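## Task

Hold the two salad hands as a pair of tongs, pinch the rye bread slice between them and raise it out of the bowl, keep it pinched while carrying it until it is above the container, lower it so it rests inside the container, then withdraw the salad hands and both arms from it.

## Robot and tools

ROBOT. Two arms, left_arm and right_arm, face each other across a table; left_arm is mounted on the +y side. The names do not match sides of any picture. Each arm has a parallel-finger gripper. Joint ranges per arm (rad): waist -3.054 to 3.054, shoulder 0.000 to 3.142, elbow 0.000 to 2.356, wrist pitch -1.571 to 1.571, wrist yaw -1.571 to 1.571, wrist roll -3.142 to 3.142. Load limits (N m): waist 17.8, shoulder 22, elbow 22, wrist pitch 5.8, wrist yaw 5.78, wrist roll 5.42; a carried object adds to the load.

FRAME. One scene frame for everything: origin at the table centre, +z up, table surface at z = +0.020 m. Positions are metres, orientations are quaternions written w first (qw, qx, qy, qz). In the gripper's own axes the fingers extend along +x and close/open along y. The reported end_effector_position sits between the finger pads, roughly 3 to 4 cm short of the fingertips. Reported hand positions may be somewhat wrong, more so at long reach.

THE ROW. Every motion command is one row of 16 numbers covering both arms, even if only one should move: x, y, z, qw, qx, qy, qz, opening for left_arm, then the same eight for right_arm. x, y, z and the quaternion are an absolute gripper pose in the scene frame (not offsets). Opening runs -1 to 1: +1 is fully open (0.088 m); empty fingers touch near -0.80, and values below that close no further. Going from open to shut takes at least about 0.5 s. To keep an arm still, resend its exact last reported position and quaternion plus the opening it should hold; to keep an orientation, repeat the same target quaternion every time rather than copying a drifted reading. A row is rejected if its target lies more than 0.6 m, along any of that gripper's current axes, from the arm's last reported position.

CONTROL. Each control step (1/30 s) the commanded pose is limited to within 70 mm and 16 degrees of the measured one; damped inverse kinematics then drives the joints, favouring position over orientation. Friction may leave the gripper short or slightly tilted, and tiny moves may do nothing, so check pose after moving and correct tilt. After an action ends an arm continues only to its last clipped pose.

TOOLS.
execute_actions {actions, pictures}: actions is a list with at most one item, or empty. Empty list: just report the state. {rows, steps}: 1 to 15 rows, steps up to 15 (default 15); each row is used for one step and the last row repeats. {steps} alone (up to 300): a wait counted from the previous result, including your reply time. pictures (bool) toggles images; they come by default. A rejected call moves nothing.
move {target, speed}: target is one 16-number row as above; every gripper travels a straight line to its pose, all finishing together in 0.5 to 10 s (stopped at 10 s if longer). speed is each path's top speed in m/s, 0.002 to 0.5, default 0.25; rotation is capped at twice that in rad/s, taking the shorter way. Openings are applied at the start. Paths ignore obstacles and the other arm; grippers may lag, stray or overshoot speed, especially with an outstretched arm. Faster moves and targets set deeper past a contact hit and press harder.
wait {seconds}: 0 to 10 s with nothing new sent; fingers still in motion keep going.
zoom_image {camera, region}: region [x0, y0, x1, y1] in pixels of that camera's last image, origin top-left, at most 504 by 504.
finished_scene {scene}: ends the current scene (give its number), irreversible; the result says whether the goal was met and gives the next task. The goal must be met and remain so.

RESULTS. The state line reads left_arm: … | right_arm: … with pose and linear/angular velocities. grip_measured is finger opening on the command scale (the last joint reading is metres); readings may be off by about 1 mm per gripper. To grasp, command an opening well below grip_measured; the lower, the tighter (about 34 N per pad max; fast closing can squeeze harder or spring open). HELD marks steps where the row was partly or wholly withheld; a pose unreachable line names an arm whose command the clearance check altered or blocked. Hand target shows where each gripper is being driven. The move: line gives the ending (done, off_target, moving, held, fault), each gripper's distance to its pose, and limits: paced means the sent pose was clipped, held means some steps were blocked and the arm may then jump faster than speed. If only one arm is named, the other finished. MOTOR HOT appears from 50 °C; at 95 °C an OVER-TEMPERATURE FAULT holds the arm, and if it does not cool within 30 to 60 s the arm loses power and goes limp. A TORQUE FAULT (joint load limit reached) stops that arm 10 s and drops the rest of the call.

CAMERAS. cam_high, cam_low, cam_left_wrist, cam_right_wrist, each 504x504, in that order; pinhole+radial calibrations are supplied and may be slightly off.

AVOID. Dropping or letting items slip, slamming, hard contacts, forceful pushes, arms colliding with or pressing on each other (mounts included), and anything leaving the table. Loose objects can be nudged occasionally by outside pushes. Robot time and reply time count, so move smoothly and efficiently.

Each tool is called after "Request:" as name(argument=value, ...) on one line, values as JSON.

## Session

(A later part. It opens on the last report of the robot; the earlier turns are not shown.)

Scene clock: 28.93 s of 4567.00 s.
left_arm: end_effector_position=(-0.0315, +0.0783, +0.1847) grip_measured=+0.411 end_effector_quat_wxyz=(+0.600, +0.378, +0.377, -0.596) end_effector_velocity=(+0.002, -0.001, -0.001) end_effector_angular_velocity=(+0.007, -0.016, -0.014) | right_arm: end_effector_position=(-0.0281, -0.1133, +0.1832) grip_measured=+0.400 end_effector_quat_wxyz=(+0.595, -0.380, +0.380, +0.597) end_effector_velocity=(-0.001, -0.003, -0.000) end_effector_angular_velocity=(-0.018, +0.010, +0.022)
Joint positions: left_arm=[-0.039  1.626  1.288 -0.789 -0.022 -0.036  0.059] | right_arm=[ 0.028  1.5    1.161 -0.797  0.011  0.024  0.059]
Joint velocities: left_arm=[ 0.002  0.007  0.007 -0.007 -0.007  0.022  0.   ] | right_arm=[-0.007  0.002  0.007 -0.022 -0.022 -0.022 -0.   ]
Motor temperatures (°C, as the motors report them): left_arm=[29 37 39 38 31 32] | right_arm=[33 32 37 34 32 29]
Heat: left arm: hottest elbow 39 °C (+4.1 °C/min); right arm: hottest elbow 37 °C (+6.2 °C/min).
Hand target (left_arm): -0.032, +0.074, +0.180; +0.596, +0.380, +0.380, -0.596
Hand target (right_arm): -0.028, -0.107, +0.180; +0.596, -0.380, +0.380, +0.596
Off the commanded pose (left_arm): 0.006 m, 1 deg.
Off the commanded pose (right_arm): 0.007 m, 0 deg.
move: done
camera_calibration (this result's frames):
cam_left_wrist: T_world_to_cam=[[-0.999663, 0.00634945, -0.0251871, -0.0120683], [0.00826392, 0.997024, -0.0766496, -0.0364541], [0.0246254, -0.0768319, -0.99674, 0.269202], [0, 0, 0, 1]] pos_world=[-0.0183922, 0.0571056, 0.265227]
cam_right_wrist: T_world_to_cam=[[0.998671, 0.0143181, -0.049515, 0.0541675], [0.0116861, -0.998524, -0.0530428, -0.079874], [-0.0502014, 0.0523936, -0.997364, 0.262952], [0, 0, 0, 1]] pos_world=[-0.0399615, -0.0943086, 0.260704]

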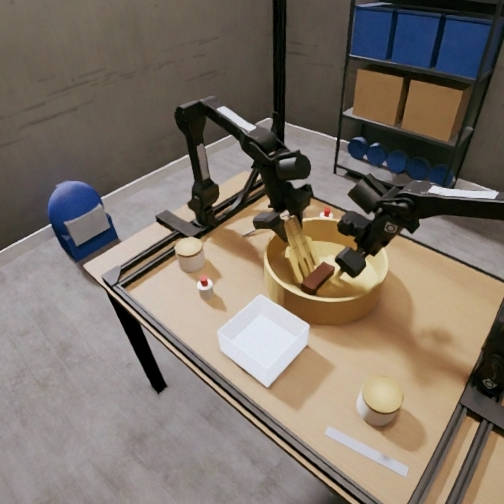

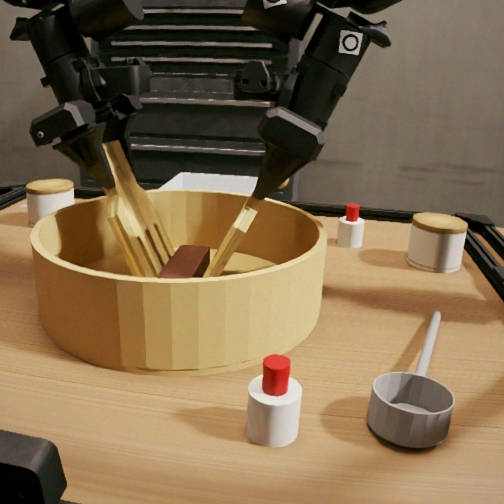

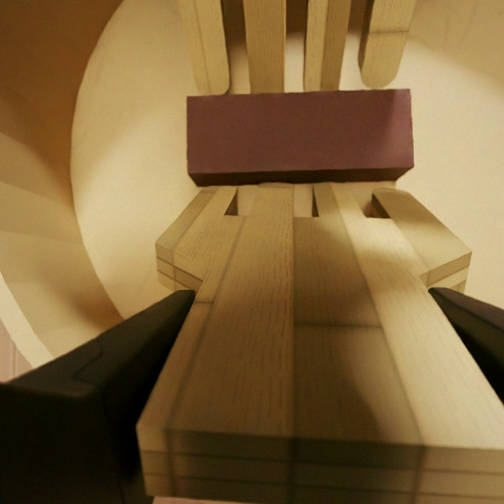

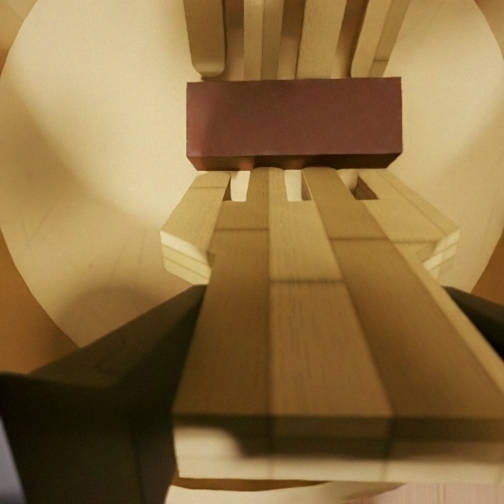

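Request:
execute_actions(actions=[{"rows":[[-0.032,0.068,0.186,0.596,0.38,0.38,-0.596,-1,-0.028,-0.102,0.185,0.596,-0.38,0.38,0.596,-1],[-0.032,0.065,0.188,0.596,0.38,0.38,-0.596,-1,-0.028,-0.099,0.187,0.596,-0.38,0.38,0.596,-1],[-0.032,0.064,0.19,0.596,0.38,0.38,-0.596,-1,-0.028,-0.098,0.189,0.596,-0.38,0.38,0.596,-1],[-0.032,0.064,0.19,0.596,0.38,0.38,-0.596,-1,-0.028,-0.098,0.189,0.596,-0.38,0.38,0.596,-1],[-0.032,0.064,0.19,0.596,0.38,0.38,-0.596,-1,-0.028,-0.098,0.189,0.596,-0.38,0.38,0.596,-1],[-0.032,0.064,0.194,0.596,0.38,0.38,-0.596,-1,-0.028,-0.098,0.193,0.596,-0.38,0.38,0.596,-1],[-0.032,0.064,0.198,0.596,0.38,0.38,-0.596,-1,-0.028,-0.098,0.197,0.596,-0.38,0.38,0.596,-1],[-0.032,0.064,0.202,0.596,0.38,0.38,-0.596,-1,-0.028,-0.098,0.201,0.596,-0.38,0.38,0.596,-1],[-0.032,0.064,0.206,0.596,0.38,0.38,-0.596,-1,-0.028,-0.098,0.205,0.596,-0.38,0.38,0.596,-1],[-0.032,0.064,0.21,0.596,0.38,0.38,-0.596,-1,-0.028,-0.098,0.209,0.596,-0.38,0.38,0.596,-1],[-0.032,0.064,0.215,0.596,0.38,0.38,-0.596,-1,-0.028,-0.098,0.214,0.596,-0.38,0.38,0.596,-1]]}])

Request:
execute_actions(actions=[{"rows":[[-0.032,0.063,0.22,0.596,0.38,0.38,-0.596,-1,-0.028,-0.097,0.219,0.596,-0.38,0.38,0.596,-1],[-0.032,0.063,0.225,0.596,0.38,0.38,-0.596,-1,-0.028,-0.097,0.224,0.596,-0.38,0.38,0.596,-1],[-0.032,0.063,0.23,0.596,0.38,0.38,-0.596,-1,-0.028,-0.097,0.229,0.596,-0.38,0.38,0.596,-1],[-0.032,0.063,0.235,0.596,0.38,0.38,-0.596,-1,-0.028,-0.097,0.234,0.596,-0.38,0.38,0.596,-1],[-0.032,0.063,0.24,0.596,0.38,0.38,-0.596,-1,-0.028,-0.097,0.239,0.596,-0.38,0.38,0.596,-1],[-0.032,0.063,0.245,0.596,0.38,0.38,-0.596,-1,-0.028,-0.097,0.244,0.596,-0.38,0.38,0.596,-1]]}])

Scene clock: 30.80 s of 4567.00 s.
left_arm: end_effector_position=(-0.0315, +0.0696, +0.2042) grip_measured=+0.411 end_effector_quat_wxyz=(+0.593, +0.388, +0.387, -0.590) end_effector_velocity=(-0.005, -0.007, +0.044) end_effector_angular_velocity=(-0.036, +0.019, -0.018) | right_arm: end_effector_position=(-0.0284, -0.1024, +0.2044) grip_measured=+0.400 end_effector_quat_wxyz=(+0.592, -0.386, +0.385, +0.593) end_effector_velocity=(-0.001, +0.012, +0.048) end_effector_angular_velocity=(+0.061, -0.000, +0.021)
Joint positions: left_arm=[-0.037  1.679  1.436 -0.916 -0.02  -0.036  0.059] | right_arm=[ 0.028  1.551  1.3   -0.904  0.011  0.024  0.059]
Joint velocities: left_arm=[-0.002 -0.002  0.159 -0.125  0.022  0.007 -0.001] | right_arm=[-0.002 -0.002  0.168 -0.11  -0.007 -0.022 -0.   ]
Motor temperatures (°C, as the motors report them): left_arm=[29 37 39 38 31 32] | right_arm=[33 32 37 34 32 29]
Heat: left arm: hottest elbow 39 °C (+3.9 °C/min); right arm: hottest elbow 37 °C (+5.8 °C/min).
Hand target (left_arm): -0.032, +0.064, +0.215; +0.596, +0.380, +0.380, -0.596
Hand target (right_arm): -0.028, -0.098, +0.214; +0.596, -0.380, +0.380, +0.596
Off the commanded pose (left_arm): 0.012 m, 1 deg.
Off the commanded pose (right_arm): 0.011 m, 1 deg.
Steps of this call (steps 1 to 41: nothing new was sent; steps 42 to 56: all 15 steps of this action). Readings (end_effector_position):
42: left_arm (-0.0314, +0.0768, +0.1857) | right_arm (-0.0282, -0.1116, +0.1841)
43: left_arm (-0.0315, +0.0757, +0.1863) | right_arm (-0.0282, -0.1109, +0.1846)
45: left_arm (-0.0310, +0.0724, +0.1883) | right_arm (-0.0283, -0.1085, +0.1858)
49: left_arm (-0.0313, +0.0704, +0.1910) | right_arm (-0.0284, -0.1050, +0.1884)
56: the state above
camera_calibration (this result's frames):
cam_left_wrist: T_world_to_cam=[[-0.999676, 0.00691201, -0.0244776, -0.0116502], [0.00797184, 0.999023, -0.0434683, -0.0332391], [0.0241532, -0.0436494, -0.998755, 0.286124], [0, 0, 0, 1]] pos_world=[-0.0182923, 0.0457763, 0.284037]
cam_right_wrist: T_world_to_cam=[[0.998696, 0.0134142, -0.0492504, 0.0552251], [0.0117089, -0.999327, -0.0347524, -0.07173], [-0.0496835, 0.0341304, -0.998182, 0.281861], [0, 0, 0, 1]] pos_world=[-0.0403094, -0.0820426, 0.281575]

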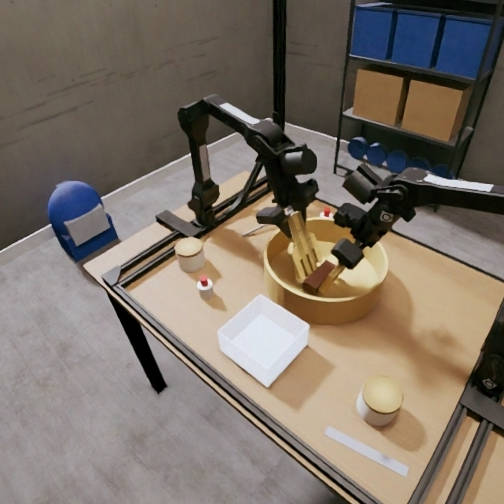

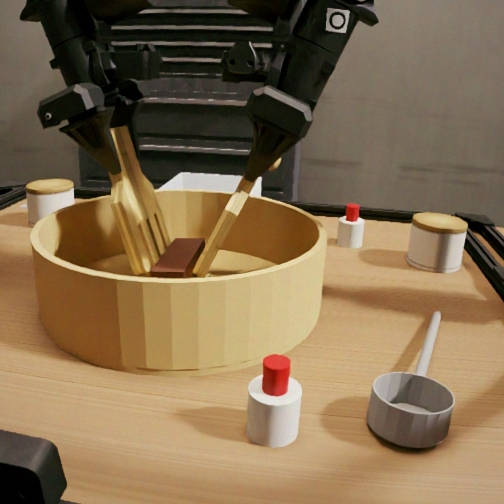

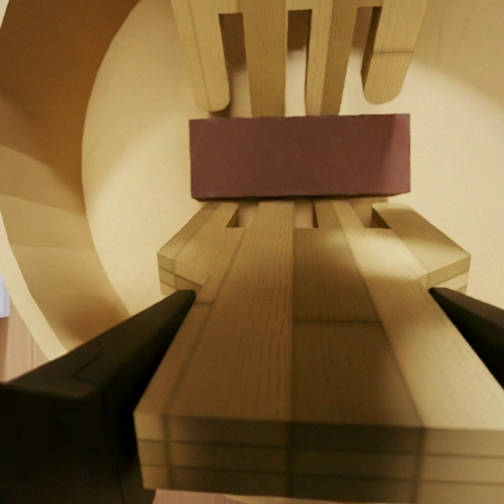

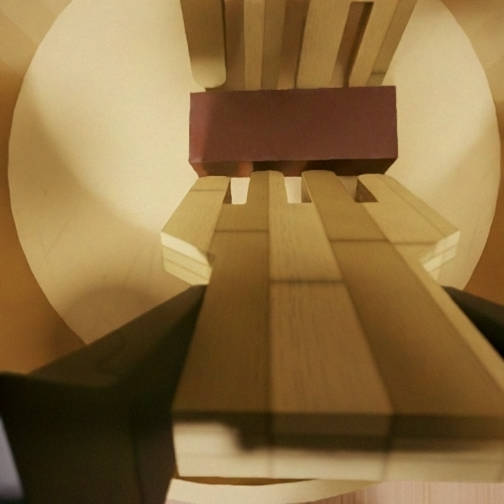

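Scene clock: 31.30 s of 4567.00 s.
left_arm: end_effector_position=(-0.0319, +0.0655, +0.2418) grip_measured=+0.408 end_effector_quat_wxyz=(+0.596, +0.382, +0.381, -0.595) end_effector_velocity=(-0.004, +0.003, +0.010) end_effector_angular_velocity=(+0.027, +0.015, +0.010) | right_arm: end_effector_position=(-0.0285, -0.0991, +0.2410) grip_measured=+0.400 end_effector_quat_wxyz=(+0.595, -0.381, +0.381, +0.596) end_effector_velocity=(+0.002, -0.002, +0.004) end_effector_angular_velocity=(-0.037, +0.003, +0.002)
Joint positions: left_arm=[-0.037  1.689  1.589 -1.04  -0.018 -0.035  0.059] | right_arm=[ 0.028  1.559  1.448 -1.027  0.011  0.024  0.059]
Joint velocities: left_arm=[-0.007  0.017  0.071 -0.081  0.007 -0.022 -0.   ] | right_arm=[-0.007  0.022  0.051 -0.066 -0.007 -0.007 -0.   ]
Motor temperatures (°C, as the motors report them): left_arm=[29 37 39 38 31 32] | right_arm=[33 32 37 34 32 29]
Heat: left arm: hottest elbow 39 °C (+3.8 °C/min); right arm: hottest elbow 37 °C (+5.8 °C/min).
Hand target (left_arm): -0.032, +0.063, +0.245; +0.596, +0.380, +0.380, -0.596
Hand target (right_arm): -0.028, -0.097, +0.244; +0.596, -0.380, +0.380, +0.596
Off the commanded pose (left_arm): 0.004 m, 0 deg.
Off the commanded pose (right_arm): 0.004 m, 0 deg.
Steps of this call (steps 1 to 15: all 15 steps of this action). Readings (end_effector_position):
1: left_arm (-0.0315, +0.0692, +0.2061) | right_arm (-0.0284, -0.1022, +0.2063)
2: left_arm (-0.0315, +0.0689, +0.2081) | right_arm (-0.0285, -0.1021, +0.2083)
4: left_arm (-0.0315, +0.0683, +0.2144) | right_arm (-0.0285, -0.1022, +0.2143)
8: left_arm (-0.0317, +0.0679, +0.2308) | right_arm (-0.0285, -0.1014, +0.2308)
15: the state above
camera_calibration (this result's frames):
cam_left_wrist: T_world_to_cam=[[-0.99971, 0.00827061, -0.0226141, -0.0116835], [0.00968593, 0.997953, -0.06321, -0.0226414], [0.022045, -0.0634107, -0.997744, 0.324426], [0, 0, 0, 1]] pos_world=[-0.0186128, 0.0432638, 0.321999]
cam_right_wrist: T_world_to_cam=[[0.998674, 0.0142048, -0.0494828, 0.0572107], [0.0116894, -0.998643, -0.0507573, -0.0632306], [-0.0501366, 0.0501116, -0.997484, 0.319682], [0, 0, 0, 1]] pos_world=[-0.0403679, -0.0799772, 0.318499]

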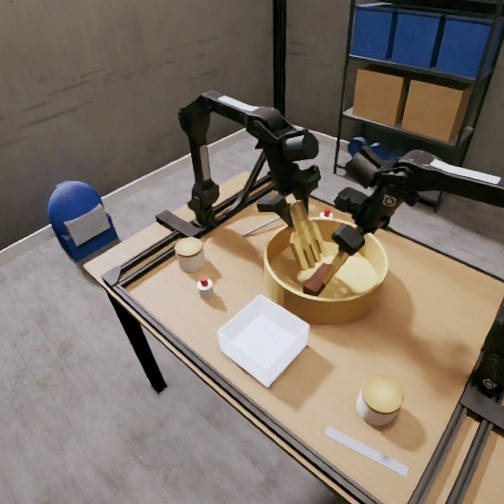

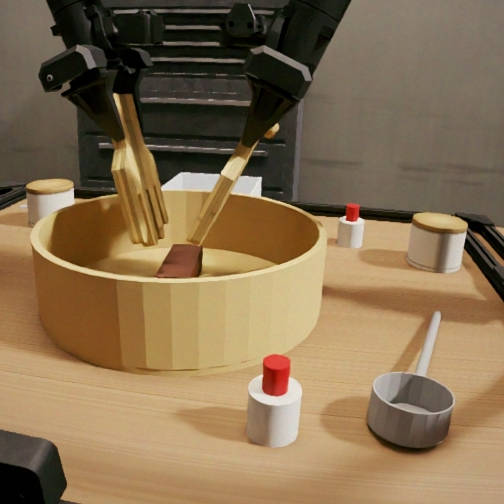

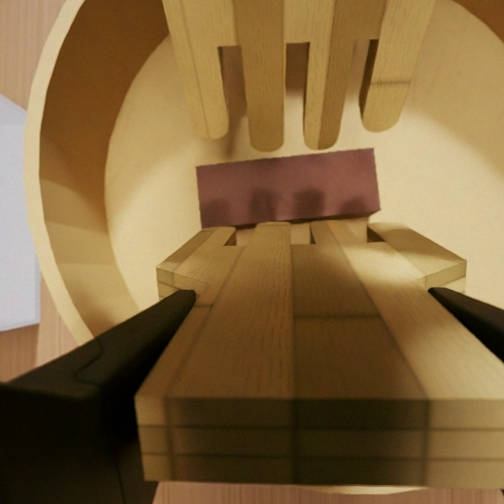

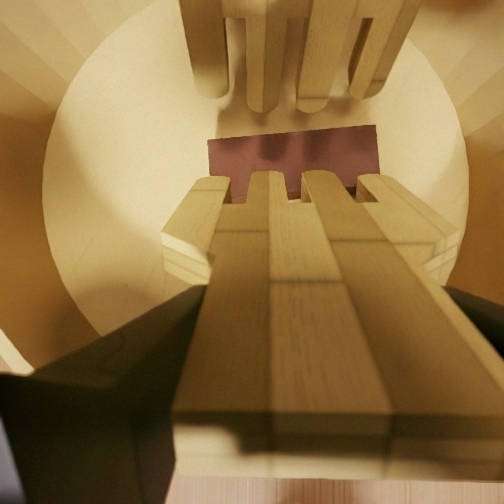

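Request:
move(target=[-0.05,0.15,0.23,0.635,0.31,0.31,-0.635,-1,-0.028,-0.135,0.24,0.596,-0.38,0.38,0.596,-1])

Request:
move(target=[-0.05,0.158,0.18,0.635,0.31,0.31,-0.635,-1,-0.028,-0.135,0.2,0.596,-0.38,0.38,0.596,-1], speed=0.08)

Scene clock: 32.90 s of 4567.00 s.
left_arm: end_effector_position=(-0.0498, +0.1487, +0.2286) grip_measured=+0.407 end_effector_quat_wxyz=(+0.632, +0.314, +0.314, -0.635) end_effector_velocity=(-0.003, +0.004, +0.001) end_effector_angular_velocity=(-0.011, +0.012, -0.006) | right_arm: end_effector_position=(-0.0276, -0.1332, +0.2390) grip_measured=+0.400 end_effector_quat_wxyz=(+0.595, -0.382, +0.382, +0.595) end_effector_velocity=(-0.000, -0.003, -0.001) end_effector_angular_velocity=(-0.008, +0.003, +0.007)
Joint positions: left_arm=[-0.134  1.211  1.021 -0.735 -0.077 -0.104  0.059] | right_arm=[ 0.028  1.432  1.325 -1.034  0.011  0.026  0.059]
Joint velocities: left_arm=[-0.007 -0.022 -0.017  0.007  0.007 -0.007 -0.   ] | right_arm=[-0.002 -0.007 -0.007 -0.007 -0.007 -0.007 -0.   ]
Motor temperatures (°C, as the motors report them): left_arm=[29 37 39 38 31 32] | right_arm=[33 32 37 34 32 29]
Heat: left arm: hottest elbow 39 °C (+3.6 °C/min); right arm: hottest elbow 37 °C (+5.5 °C/min).
Hand target (left_arm): -0.050, +0.150, +0.230; +0.635, +0.311, +0.310, -0.636
Hand target (right_arm): -0.028, -0.135, +0.240; +0.596, -0.380, +0.380, +0.596
Off the commanded pose (left_arm): 0.002 m, 1 deg.
Off the commanded pose (right_arm): 0.002 m, 0 deg.
move: done
camera_calibration (this result's frames):
cam_left_wrist: T_world_to_cam=[[-0.999748, 0.00914801, -0.020502, -0.0311571], [0.014488, 0.960498, -0.277908, -0.0514254], [0.0171499, -0.278135, -0.960389, 0.34012], [0, 0, 0, 1]] pos_world=[-0.0362372, 0.144278, 0.311717]
cam_right_wrist: T_world_to_cam=[[0.998666, 0.0126495, -0.0500685, 0.0565603], [0.0102784, -0.998826, -0.0473339, -0.0982678], [-0.0506085, 0.0467561, -0.997624, 0.318958], [0, 0, 0, 1]] pos_world=[-0.0393328, -0.113781, 0.31638]

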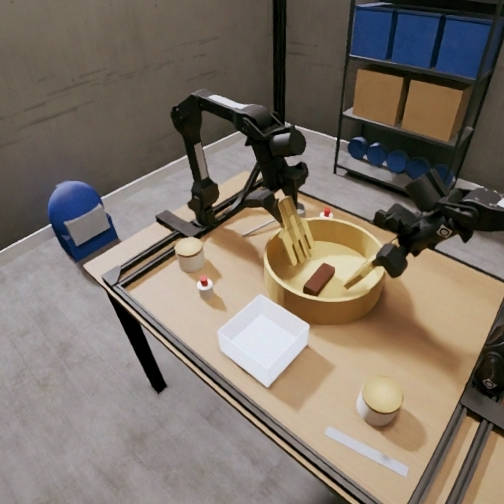

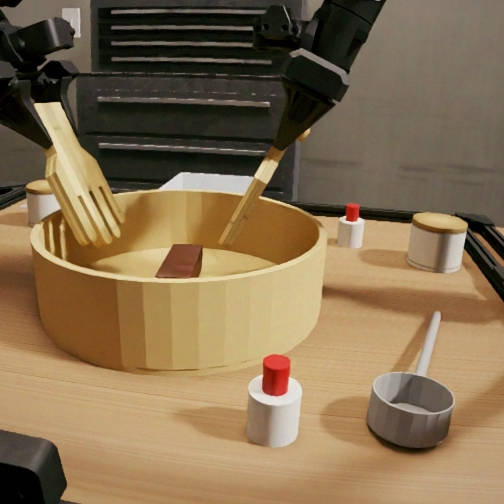

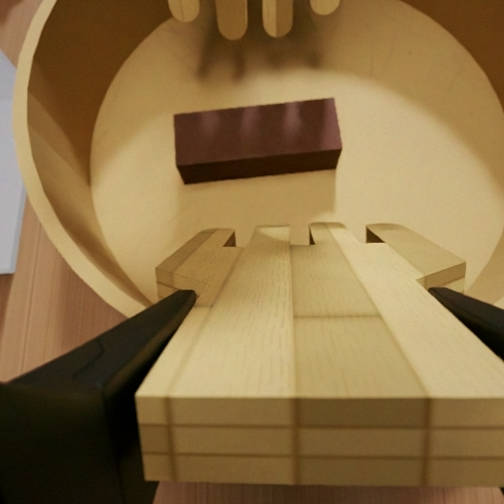

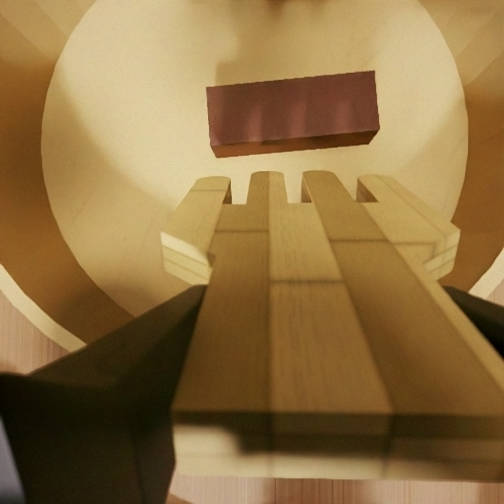

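Scene clock: 33.87 s of 4567.00 s.
left_arm: end_effector_position=(-0.0511, +0.1556, +0.1829) grip_measured=+0.407 end_effector_quat_wxyz=(+0.633, +0.309, +0.310, -0.638) end_effector_velocity=(+0.001, +0.002, -0.005) end_effector_angular_velocity=(-0.003, +0.008, +0.019) | right_arm: end_effector_position=(-0.0275, -0.1346, +0.1987) grip_measured=+0.400 end_effector_quat_wxyz=(+0.594, -0.383, +0.384, +0.594) end_effector_velocity=(-0.000, +0.001, +0.001) end_effector_angular_velocity=(+0.022, -0.002, +0.021)
Joint positions: left_arm=[-0.142  1.18   0.814 -0.544 -0.08  -0.111  0.059] | right_arm=[ 0.028  1.422  1.158 -0.882  0.011  0.026  0.059]
Joint velocities: left_arm=[-0.002 -0.007 -0.027  0.022 -0.007 -0.022 -0.   ] | right_arm=[-0.002 -0.012 -0.012  0.022 -0.007 -0.022 -0.   ]
Motor temperatures (°C, as the motors report them): left_arm=[29 37 39 38 31 32] | right_arm=[33 33 37 35 32 29]
Heat: left arm: hottest elbow 39 °C (+3.5 °C/min); right arm: hottest elbow 37 °C (+5.3 °C/min).
Hand target (left_arm): -0.050, +0.158, +0.180; +0.635, +0.310, +0.310, -0.635
Hand target (right_arm): -0.028, -0.135, +0.200; +0.596, -0.380, +0.380, +0.596
Off the commanded pose (left_arm): 0.004 m, 0 deg.
Off the commanded pose (right_arm): 0.001 m, 1 deg.
move: done
camera_calibration (this result's frames):
cam_left_wrist: T_world_to_cam=[[-0.999797, 0.0106571, -0.0170925, -0.0343205], [0.0151855, 0.956296, -0.292006, -0.0673993], [0.0132336, -0.292207, -0.956264, 0.299429], [0, 0, 0, 1]] pos_world=[-0.0372525, 0.152315, 0.266066]
cam_right_wrist: T_world_to_cam=[[0.998672, 0.0124205, -0.0499963, 0.0544793], [0.0102842, -0.999032, -0.0427616, -0.102473], [-0.050479, 0.0421906, -0.997834, 0.278313], [0, 0, 0, 1]] pos_world=[-0.0393041, -0.114793, 0.276052]

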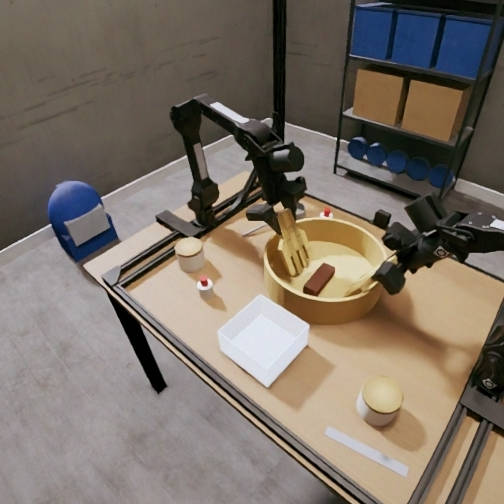

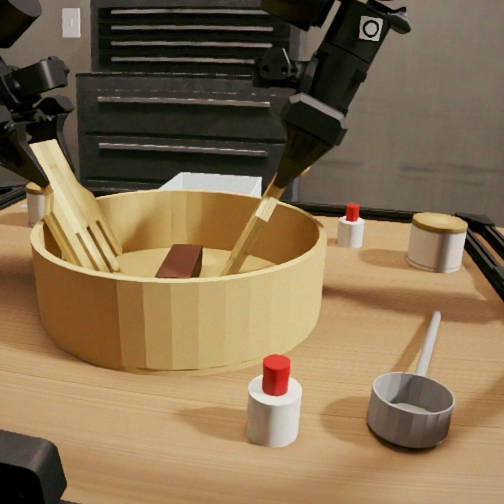

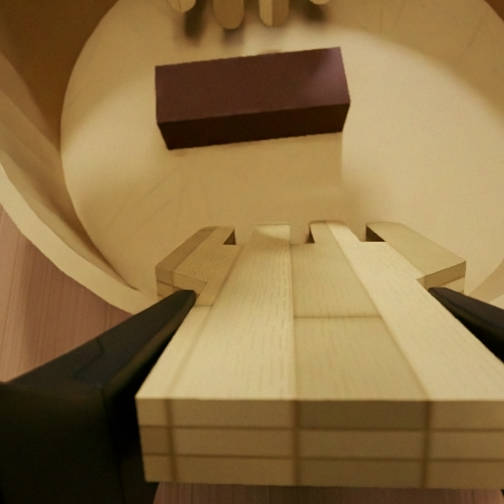

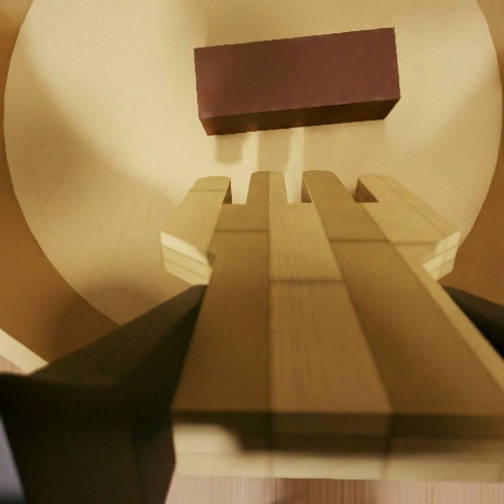

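Request:
move(target=[-0.05,0.153,0.172,0.635,0.31,0.31,-0.635,-1,-0.028,-0.135,0.2,0.596,-0.38,0.38,0.596,-1], speed=0.04)

Request:
move(target=[-0.05,0.153,0.174,0.62,0.34,0.34,-0.62,0.7,-0.028,-0.135,0.2,0.596,-0.38,0.38,0.596,-1], speed=0.1)

Scene clock: 35.07 s of 4567.00 s.
left_arm: end_effector_position=(-0.0517, +0.1523, +0.1770) grip_measured=+0.406 end_effector_quat_wxyz=(+0.634, +0.306, +0.308, -0.640) end_effector_velocity=(-0.002, +0.000, -0.003) end_effector_angular_velocity=(+0.003, +0.010, -0.001) | right_arm: end_effector_position=(-0.0275, -0.1345, +0.1985) grip_measured=+0.400 end_effector_quat_wxyz=(+0.594, -0.383, +0.383, +0.595) end_effector_velocity=(-0.002, -0.004, +0.001) end_effector_angular_velocity=(-0.013, +0.023, -0.000)
Joint positions: left_arm=[-0.143  1.193  0.793 -0.503 -0.08  -0.11   0.059] | right_arm=[ 0.028  1.422  1.156 -0.879  0.011  0.026  0.059]
Joint velocities: left_arm=[-0.002  0.002 -0.007  0.007  0.007 -0.007 -0.   ] | right_arm=[-0.002 -0.007  0.002 -0.022 -0.022  0.007 -0.   ]
Motor temperatures (°C, as the motors report them): left_arm=[29 37 39 38 31 32] | right_arm=[33 33 37 35 32 29]
Heat: left arm: hottest elbow 39 °C (+3.4 °C/min); right arm: hottest elbow 37 °C (+5.1 °C/min).
Hand target (left_arm): -0.050, +0.153, +0.172; +0.635, +0.310, +0.310, -0.636
Hand target (right_arm): -0.028, -0.135, +0.200; +0.596, -0.380, +0.380, +0.596
Off the commanded pose (left_arm): 0.005 m, 1 deg.
Off the commanded pose (right_arm): 0.002 m, 1 deg.
move: done
camera_calibration (this result's frames):
cam_left_wrist: T_world_to_cam=[[-0.999804, 0.0112115, -0.0163276, -0.0351912], [0.0155853, 0.954052, -0.299236, -0.0643929], [0.0122225, -0.299432, -0.954039, 0.293427], [0, 0, 0, 1]] pos_world=[-0.0377671, 0.14969, 0.260098]
cam_right_wrist: T_world_to_cam=[[0.998671, 0.0124777, -0.0500144, 0.0544801], [0.0102828, -0.998983, -0.0439047, -0.102227], [-0.0505114, 0.0433321, -0.997783, 0.27824], [0, 0, 0, 1]] pos_world=[-0.0393022, -0.11486, 0.275859]

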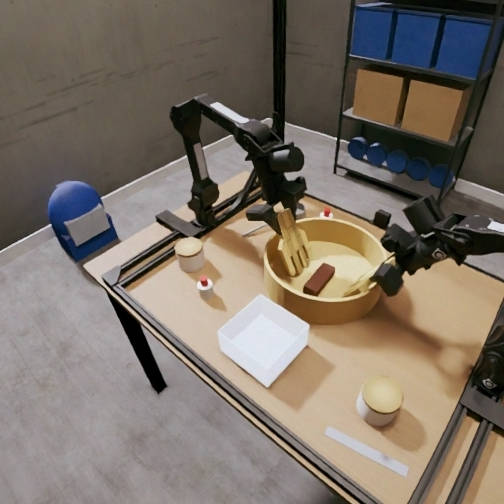

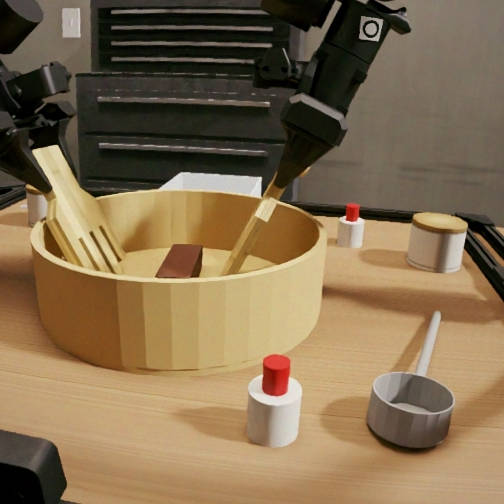

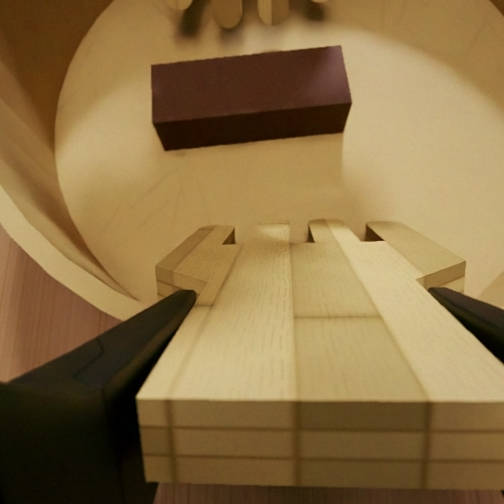

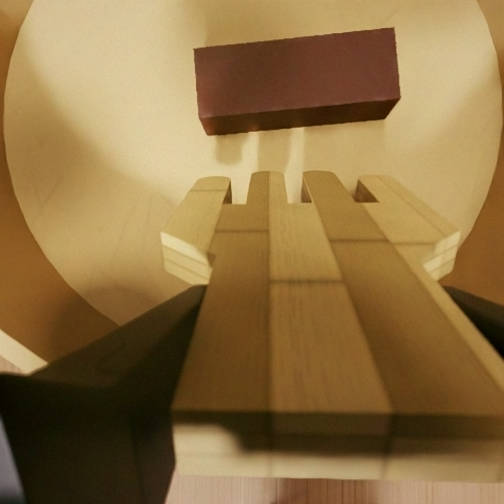

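Scene clock: 35.90 s of 4567.00 s.
left_arm: end_effector_position=(-0.0498, +0.1553, +0.1725) grip_measured=+0.698 end_effector_quat_wxyz=(+0.621, +0.341, +0.337, -0.620) end_effector_velocity=(+0.001, +0.004, -0.003) end_effector_angular_velocity=(+0.035, -0.015, -0.005) | right_arm: end_effector_position=(-0.0275, -0.1345, +0.1986) grip_measured=+0.400 end_effector_quat_wxyz=(+0.594, -0.383, +0.383, +0.595) end_effector_velocity=(-0.002, -0.002, -0.001) end_effector_angular_velocity=(-0.008, +0.003, +0.012)
Joint positions: left_arm=[-0.137  1.252  0.865 -0.619 -0.078 -0.111  0.073] | right_arm=[ 0.028  1.422  1.156 -0.879  0.011  0.026  0.059]
Joint velocities: left_arm=[-0.002  0.012  0.012 -0.037 -0.007  0.007  0.001] | right_arm=[ 0.002 -0.002 -0.002 -0.007 -0.007 -0.007  0.   ]
Motor temperatures (°C, as the motors report them): left_arm=[29 37 39 38 31 32] | right_arm=[33 33 37 35 32 29]
Heat: left arm: hottest elbow 39 °C (+3.3 °C/min); right arm: hottest elbow 37 °C (+5.0 °C/min).
Hand target (left_arm): -0.050, +0.153, +0.174; +0.620, +0.340, +0.340, -0.620
Hand target (right_arm): -0.028, -0.135, +0.200; +0.596, -0.380, +0.380, +0.596
Off the commanded pose (left_arm): 0.003 m, 0 deg.
Off the commanded pose (right_arm): 0.002 m, 1 deg.
move: done
camera_calibration (this result's frames):
cam_left_wrist: T_world_to_cam=[[-0.999582, 0.00822706, -0.0277168, -0.0309699], [0.0136129, 0.979672, -0.200144, -0.0897219], [0.0255068, -0.200437, -0.979374, 0.279725], [0, 0, 0, 1]] pos_world=[-0.0368705, 0.14422, 0.255139]
cam_right_wrist: T_world_to_cam=[[0.99867, 0.0124968, -0.0500205, 0.0544868], [0.0102824, -0.998966, -0.0442858, -0.102072], [-0.0505222, 0.0437126, -0.997766, 0.278318], [0, 0, 0, 1]] pos_world=[-0.0393035, -0.114814, 0.275901]

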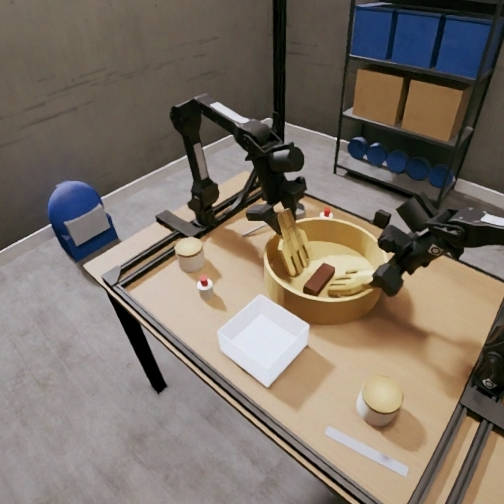

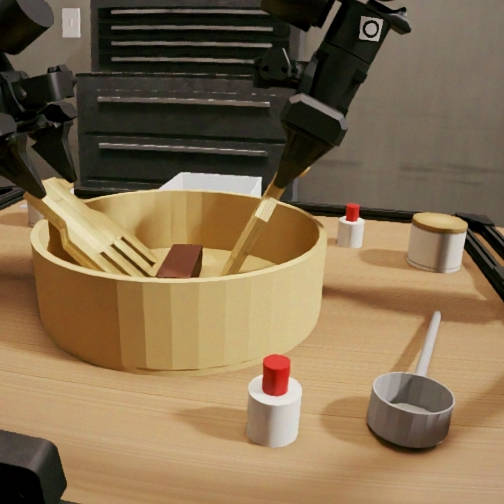

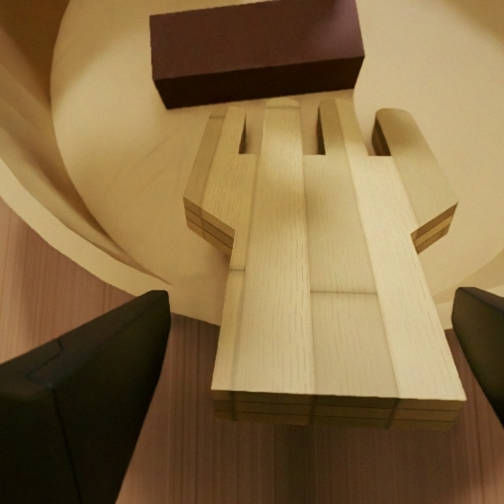

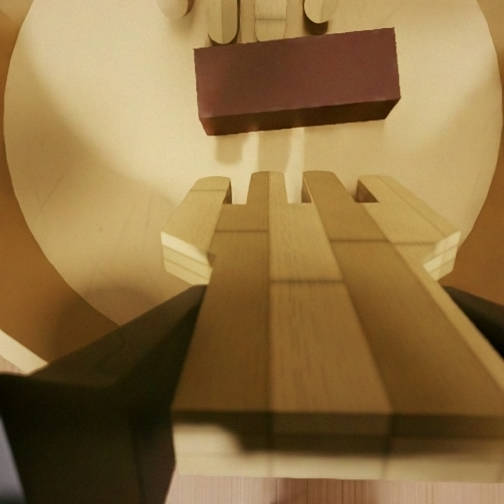

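Request:
move(target=[-0.056,0.15,0.155,0.668,0.23,0.23,-0.668,0.9,-0.028,-0.135,0.2,0.596,-0.38,0.38,0.596,-1])

Request:
move(target=[-0.056,0.137,0.126,0.668,0.23,0.23,-0.668,0.9,-0.028,-0.135,0.2,0.596,-0.38,0.38,0.596,-1], speed=0.05)

Scene clock: 37.57 s of 4567.00 s.
left_arm: end_effector_position=(-0.0562, +0.1476, +0.1577) grip_measured=+0.900 end_effector_quat_wxyz=(+0.667, +0.229, +0.231, -0.670) end_effector_velocity=(+0.001, +0.003, -0.005) end_effector_angular_velocity=(+0.006, +0.012, +0.017) | right_arm: end_effector_position=(-0.0277, -0.1345, +0.1984) grip_measured=+0.400 end_effector_quat_wxyz=(+0.594, -0.383, +0.383, +0.595) end_effector_velocity=(-0.000, -0.001, +0.001) end_effector_angular_velocity=(-0.003, +0.004, +0.007)
Joint positions: left_arm=[-0.184  1.12   0.523 -0.072 -0.14  -0.115  0.083] | right_arm=[ 0.029  1.422  1.156 -0.879  0.011  0.026  0.059]
Joint velocities: left_arm=[-0.002 -0.002 -0.017  0.007 -0.007 -0.022 -0.   ] | right_arm=[-0.002 -0.002  0.002 -0.007 -0.007 -0.007 -0.   ]
Motor temperatures (°C, as the motors report them): left_arm=[29 37 39 39 31 32] | right_arm=[33 33 37 35 32 29]
Heat: left arm: hottest elbow 39 °C (+3.2 °C/min); right arm: hottest elbow 37 °C (+4.8 °C/min).
Hand target (left_arm): -0.056, +0.150, +0.155; +0.668, +0.231, +0.230, -0.669
Hand target (right_arm): -0.028, -0.135, +0.200; +0.596, -0.380, +0.380, +0.596
Off the commanded pose (left_arm): 0.004 m, 0 deg.
Off the commanded pose (right_arm): 0.002 m, 1 deg.
move: done
camera_calibration (this result's frames):
cam_left_wrist: T_world_to_cam=[[-0.999818, 0.00223414, -0.0189362, -0.0382061], [0.011669, 0.857116, -0.514991, -0.0174335], [0.0150799, -0.515118, -0.856987, 0.290368], [0, 0, 0, 1]] pos_world=[-0.0423744, 0.164602, 0.23914]
cam_right_wrist: T_world_to_cam=[[0.998666, 0.0128587, -0.0500144, 0.0546494], [0.0106639, -0.998979, -0.0439047, -0.102225], [-0.0505279, 0.0433128, -0.997783, 0.278135], [0, 0, 0, 1]] pos_world=[-0.0394329, -0.11487, 0.275763]

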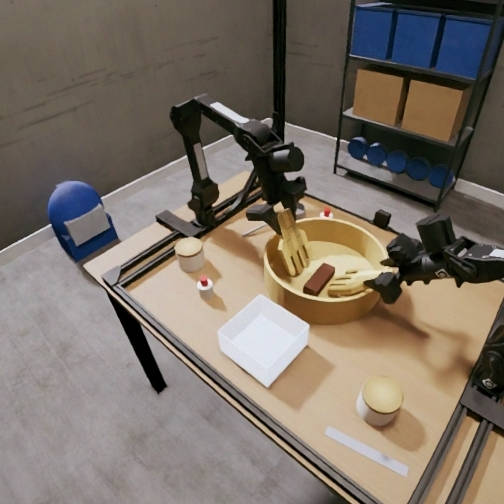

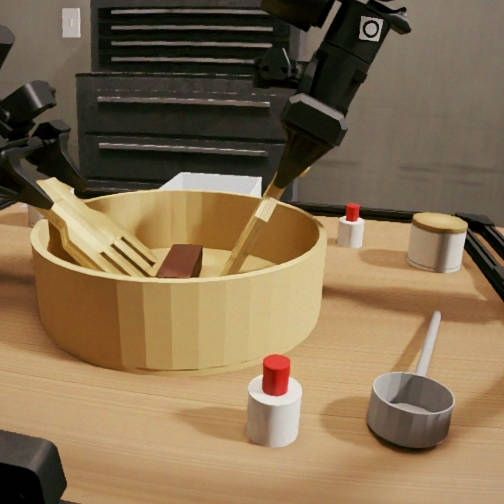

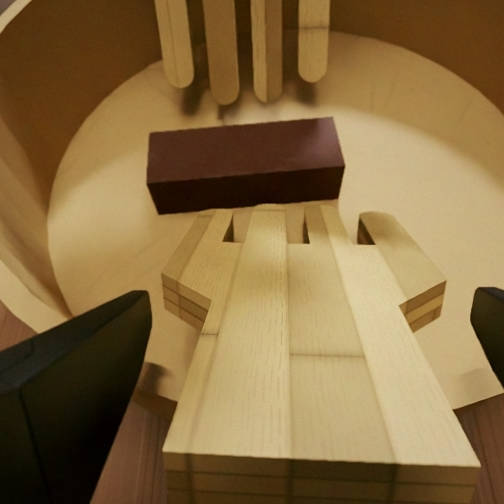

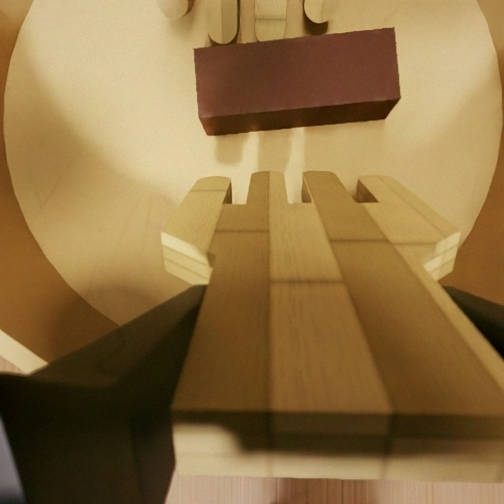

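Scene clock: 38.57 s of 4567.00 s.
left_arm: end_effector_position=(-0.0575, +0.1343, +0.1349) grip_measured=+0.900 end_effector_quat_wxyz=(+0.670, +0.223, +0.223, -0.672) end_effector_velocity=(+0.004, +0.001, -0.007) end_effector_angular_velocity=(+0.015, +0.001, +0.033) | right_arm: end_effector_position=(-0.0277, -0.1345, +0.1984) grip_measured=+0.400 end_effector_quat_wxyz=(+0.594, -0.383, +0.383, +0.595) end_effector_velocity=(-0.000, -0.003, -0.002) end_effector_angular_velocity=(-0.012, -0.003, +0.021)
Joint positions: left_arm=[-0.181  1.238  0.473  0.116 -0.141 -0.107  0.083] | right_arm=[ 0.029  1.422  1.156 -0.879  0.011  0.026  0.059]
Joint velocities: left_arm=[ 0.002  0.017 -0.007  0.007 -0.022 -0.022 -0.   ] | right_arm=[-0.002 -0.002 -0.007 -0.007 -0.007 -0.022 -0.   ]
Motor temperatures (°C, as the motors report them): left_arm=[29 37 39 39 31 32] | right_arm=[33 33 38 35 32 29]
Heat: left arm: hottest elbow 39 °C (+3.1 °C/min); right arm: hottest elbow 38 °C (+6.2 °C/min).
Hand target (left_arm): -0.056, +0.138, +0.126; +0.669, +0.230, +0.230, -0.669
Hand target (right_arm): -0.028, -0.135, +0.200; +0.596, -0.380, +0.380, +0.596
Off the commanded pose (left_arm): 0.009 m, 1 deg.
Off the commanded pose (right_arm): 0.002 m, 1 deg.
move: off_target (left_arm)
camera_calibration (this result's frames):
cam_left_wrist: T_world_to_cam=[[-0.999762, 0.00225662, -0.0217056, -0.0395154], [0.0134681, 0.84642, -0.532346, -0.0139517], [0.0171707, -0.532511, -0.846249, 0.264974], [0, 0, 0, 1]] pos_world=[-0.0438679, 0.153, 0.215949]
cam_right_wrist: T_world_to_cam=[[0.998666, 0.0128587, -0.0500144, 0.0546494], [0.0106639, -0.998979, -0.0439047, -0.102225], [-0.0505279, 0.0433128, -0.997783, 0.278135], [0, 0, 0, 1]] pos_world=[-0.0394329, -0.11487, 0.275763]

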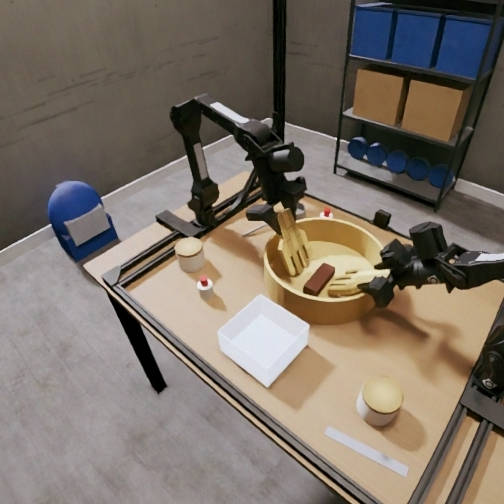

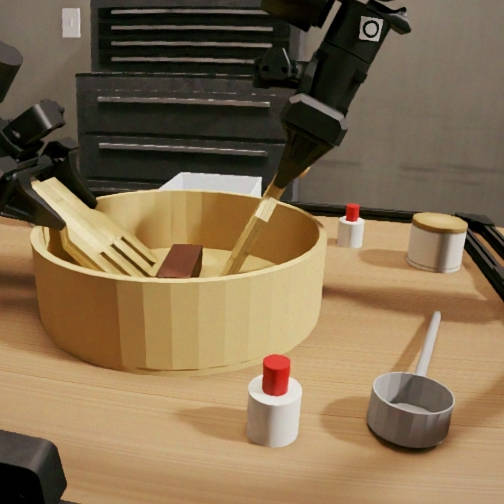

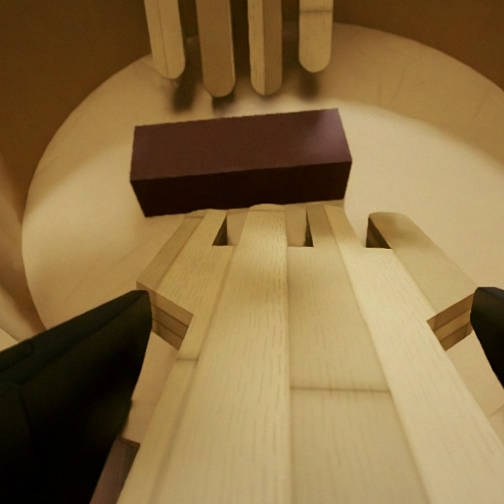

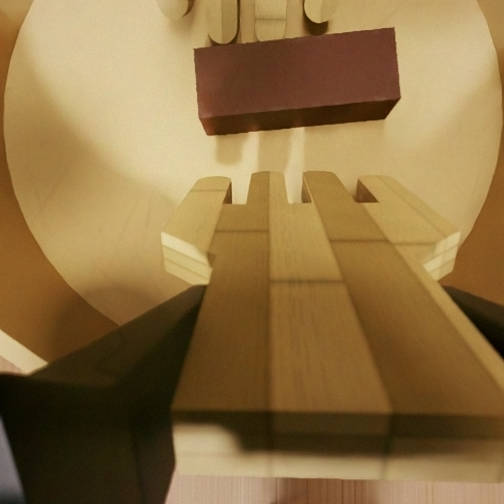

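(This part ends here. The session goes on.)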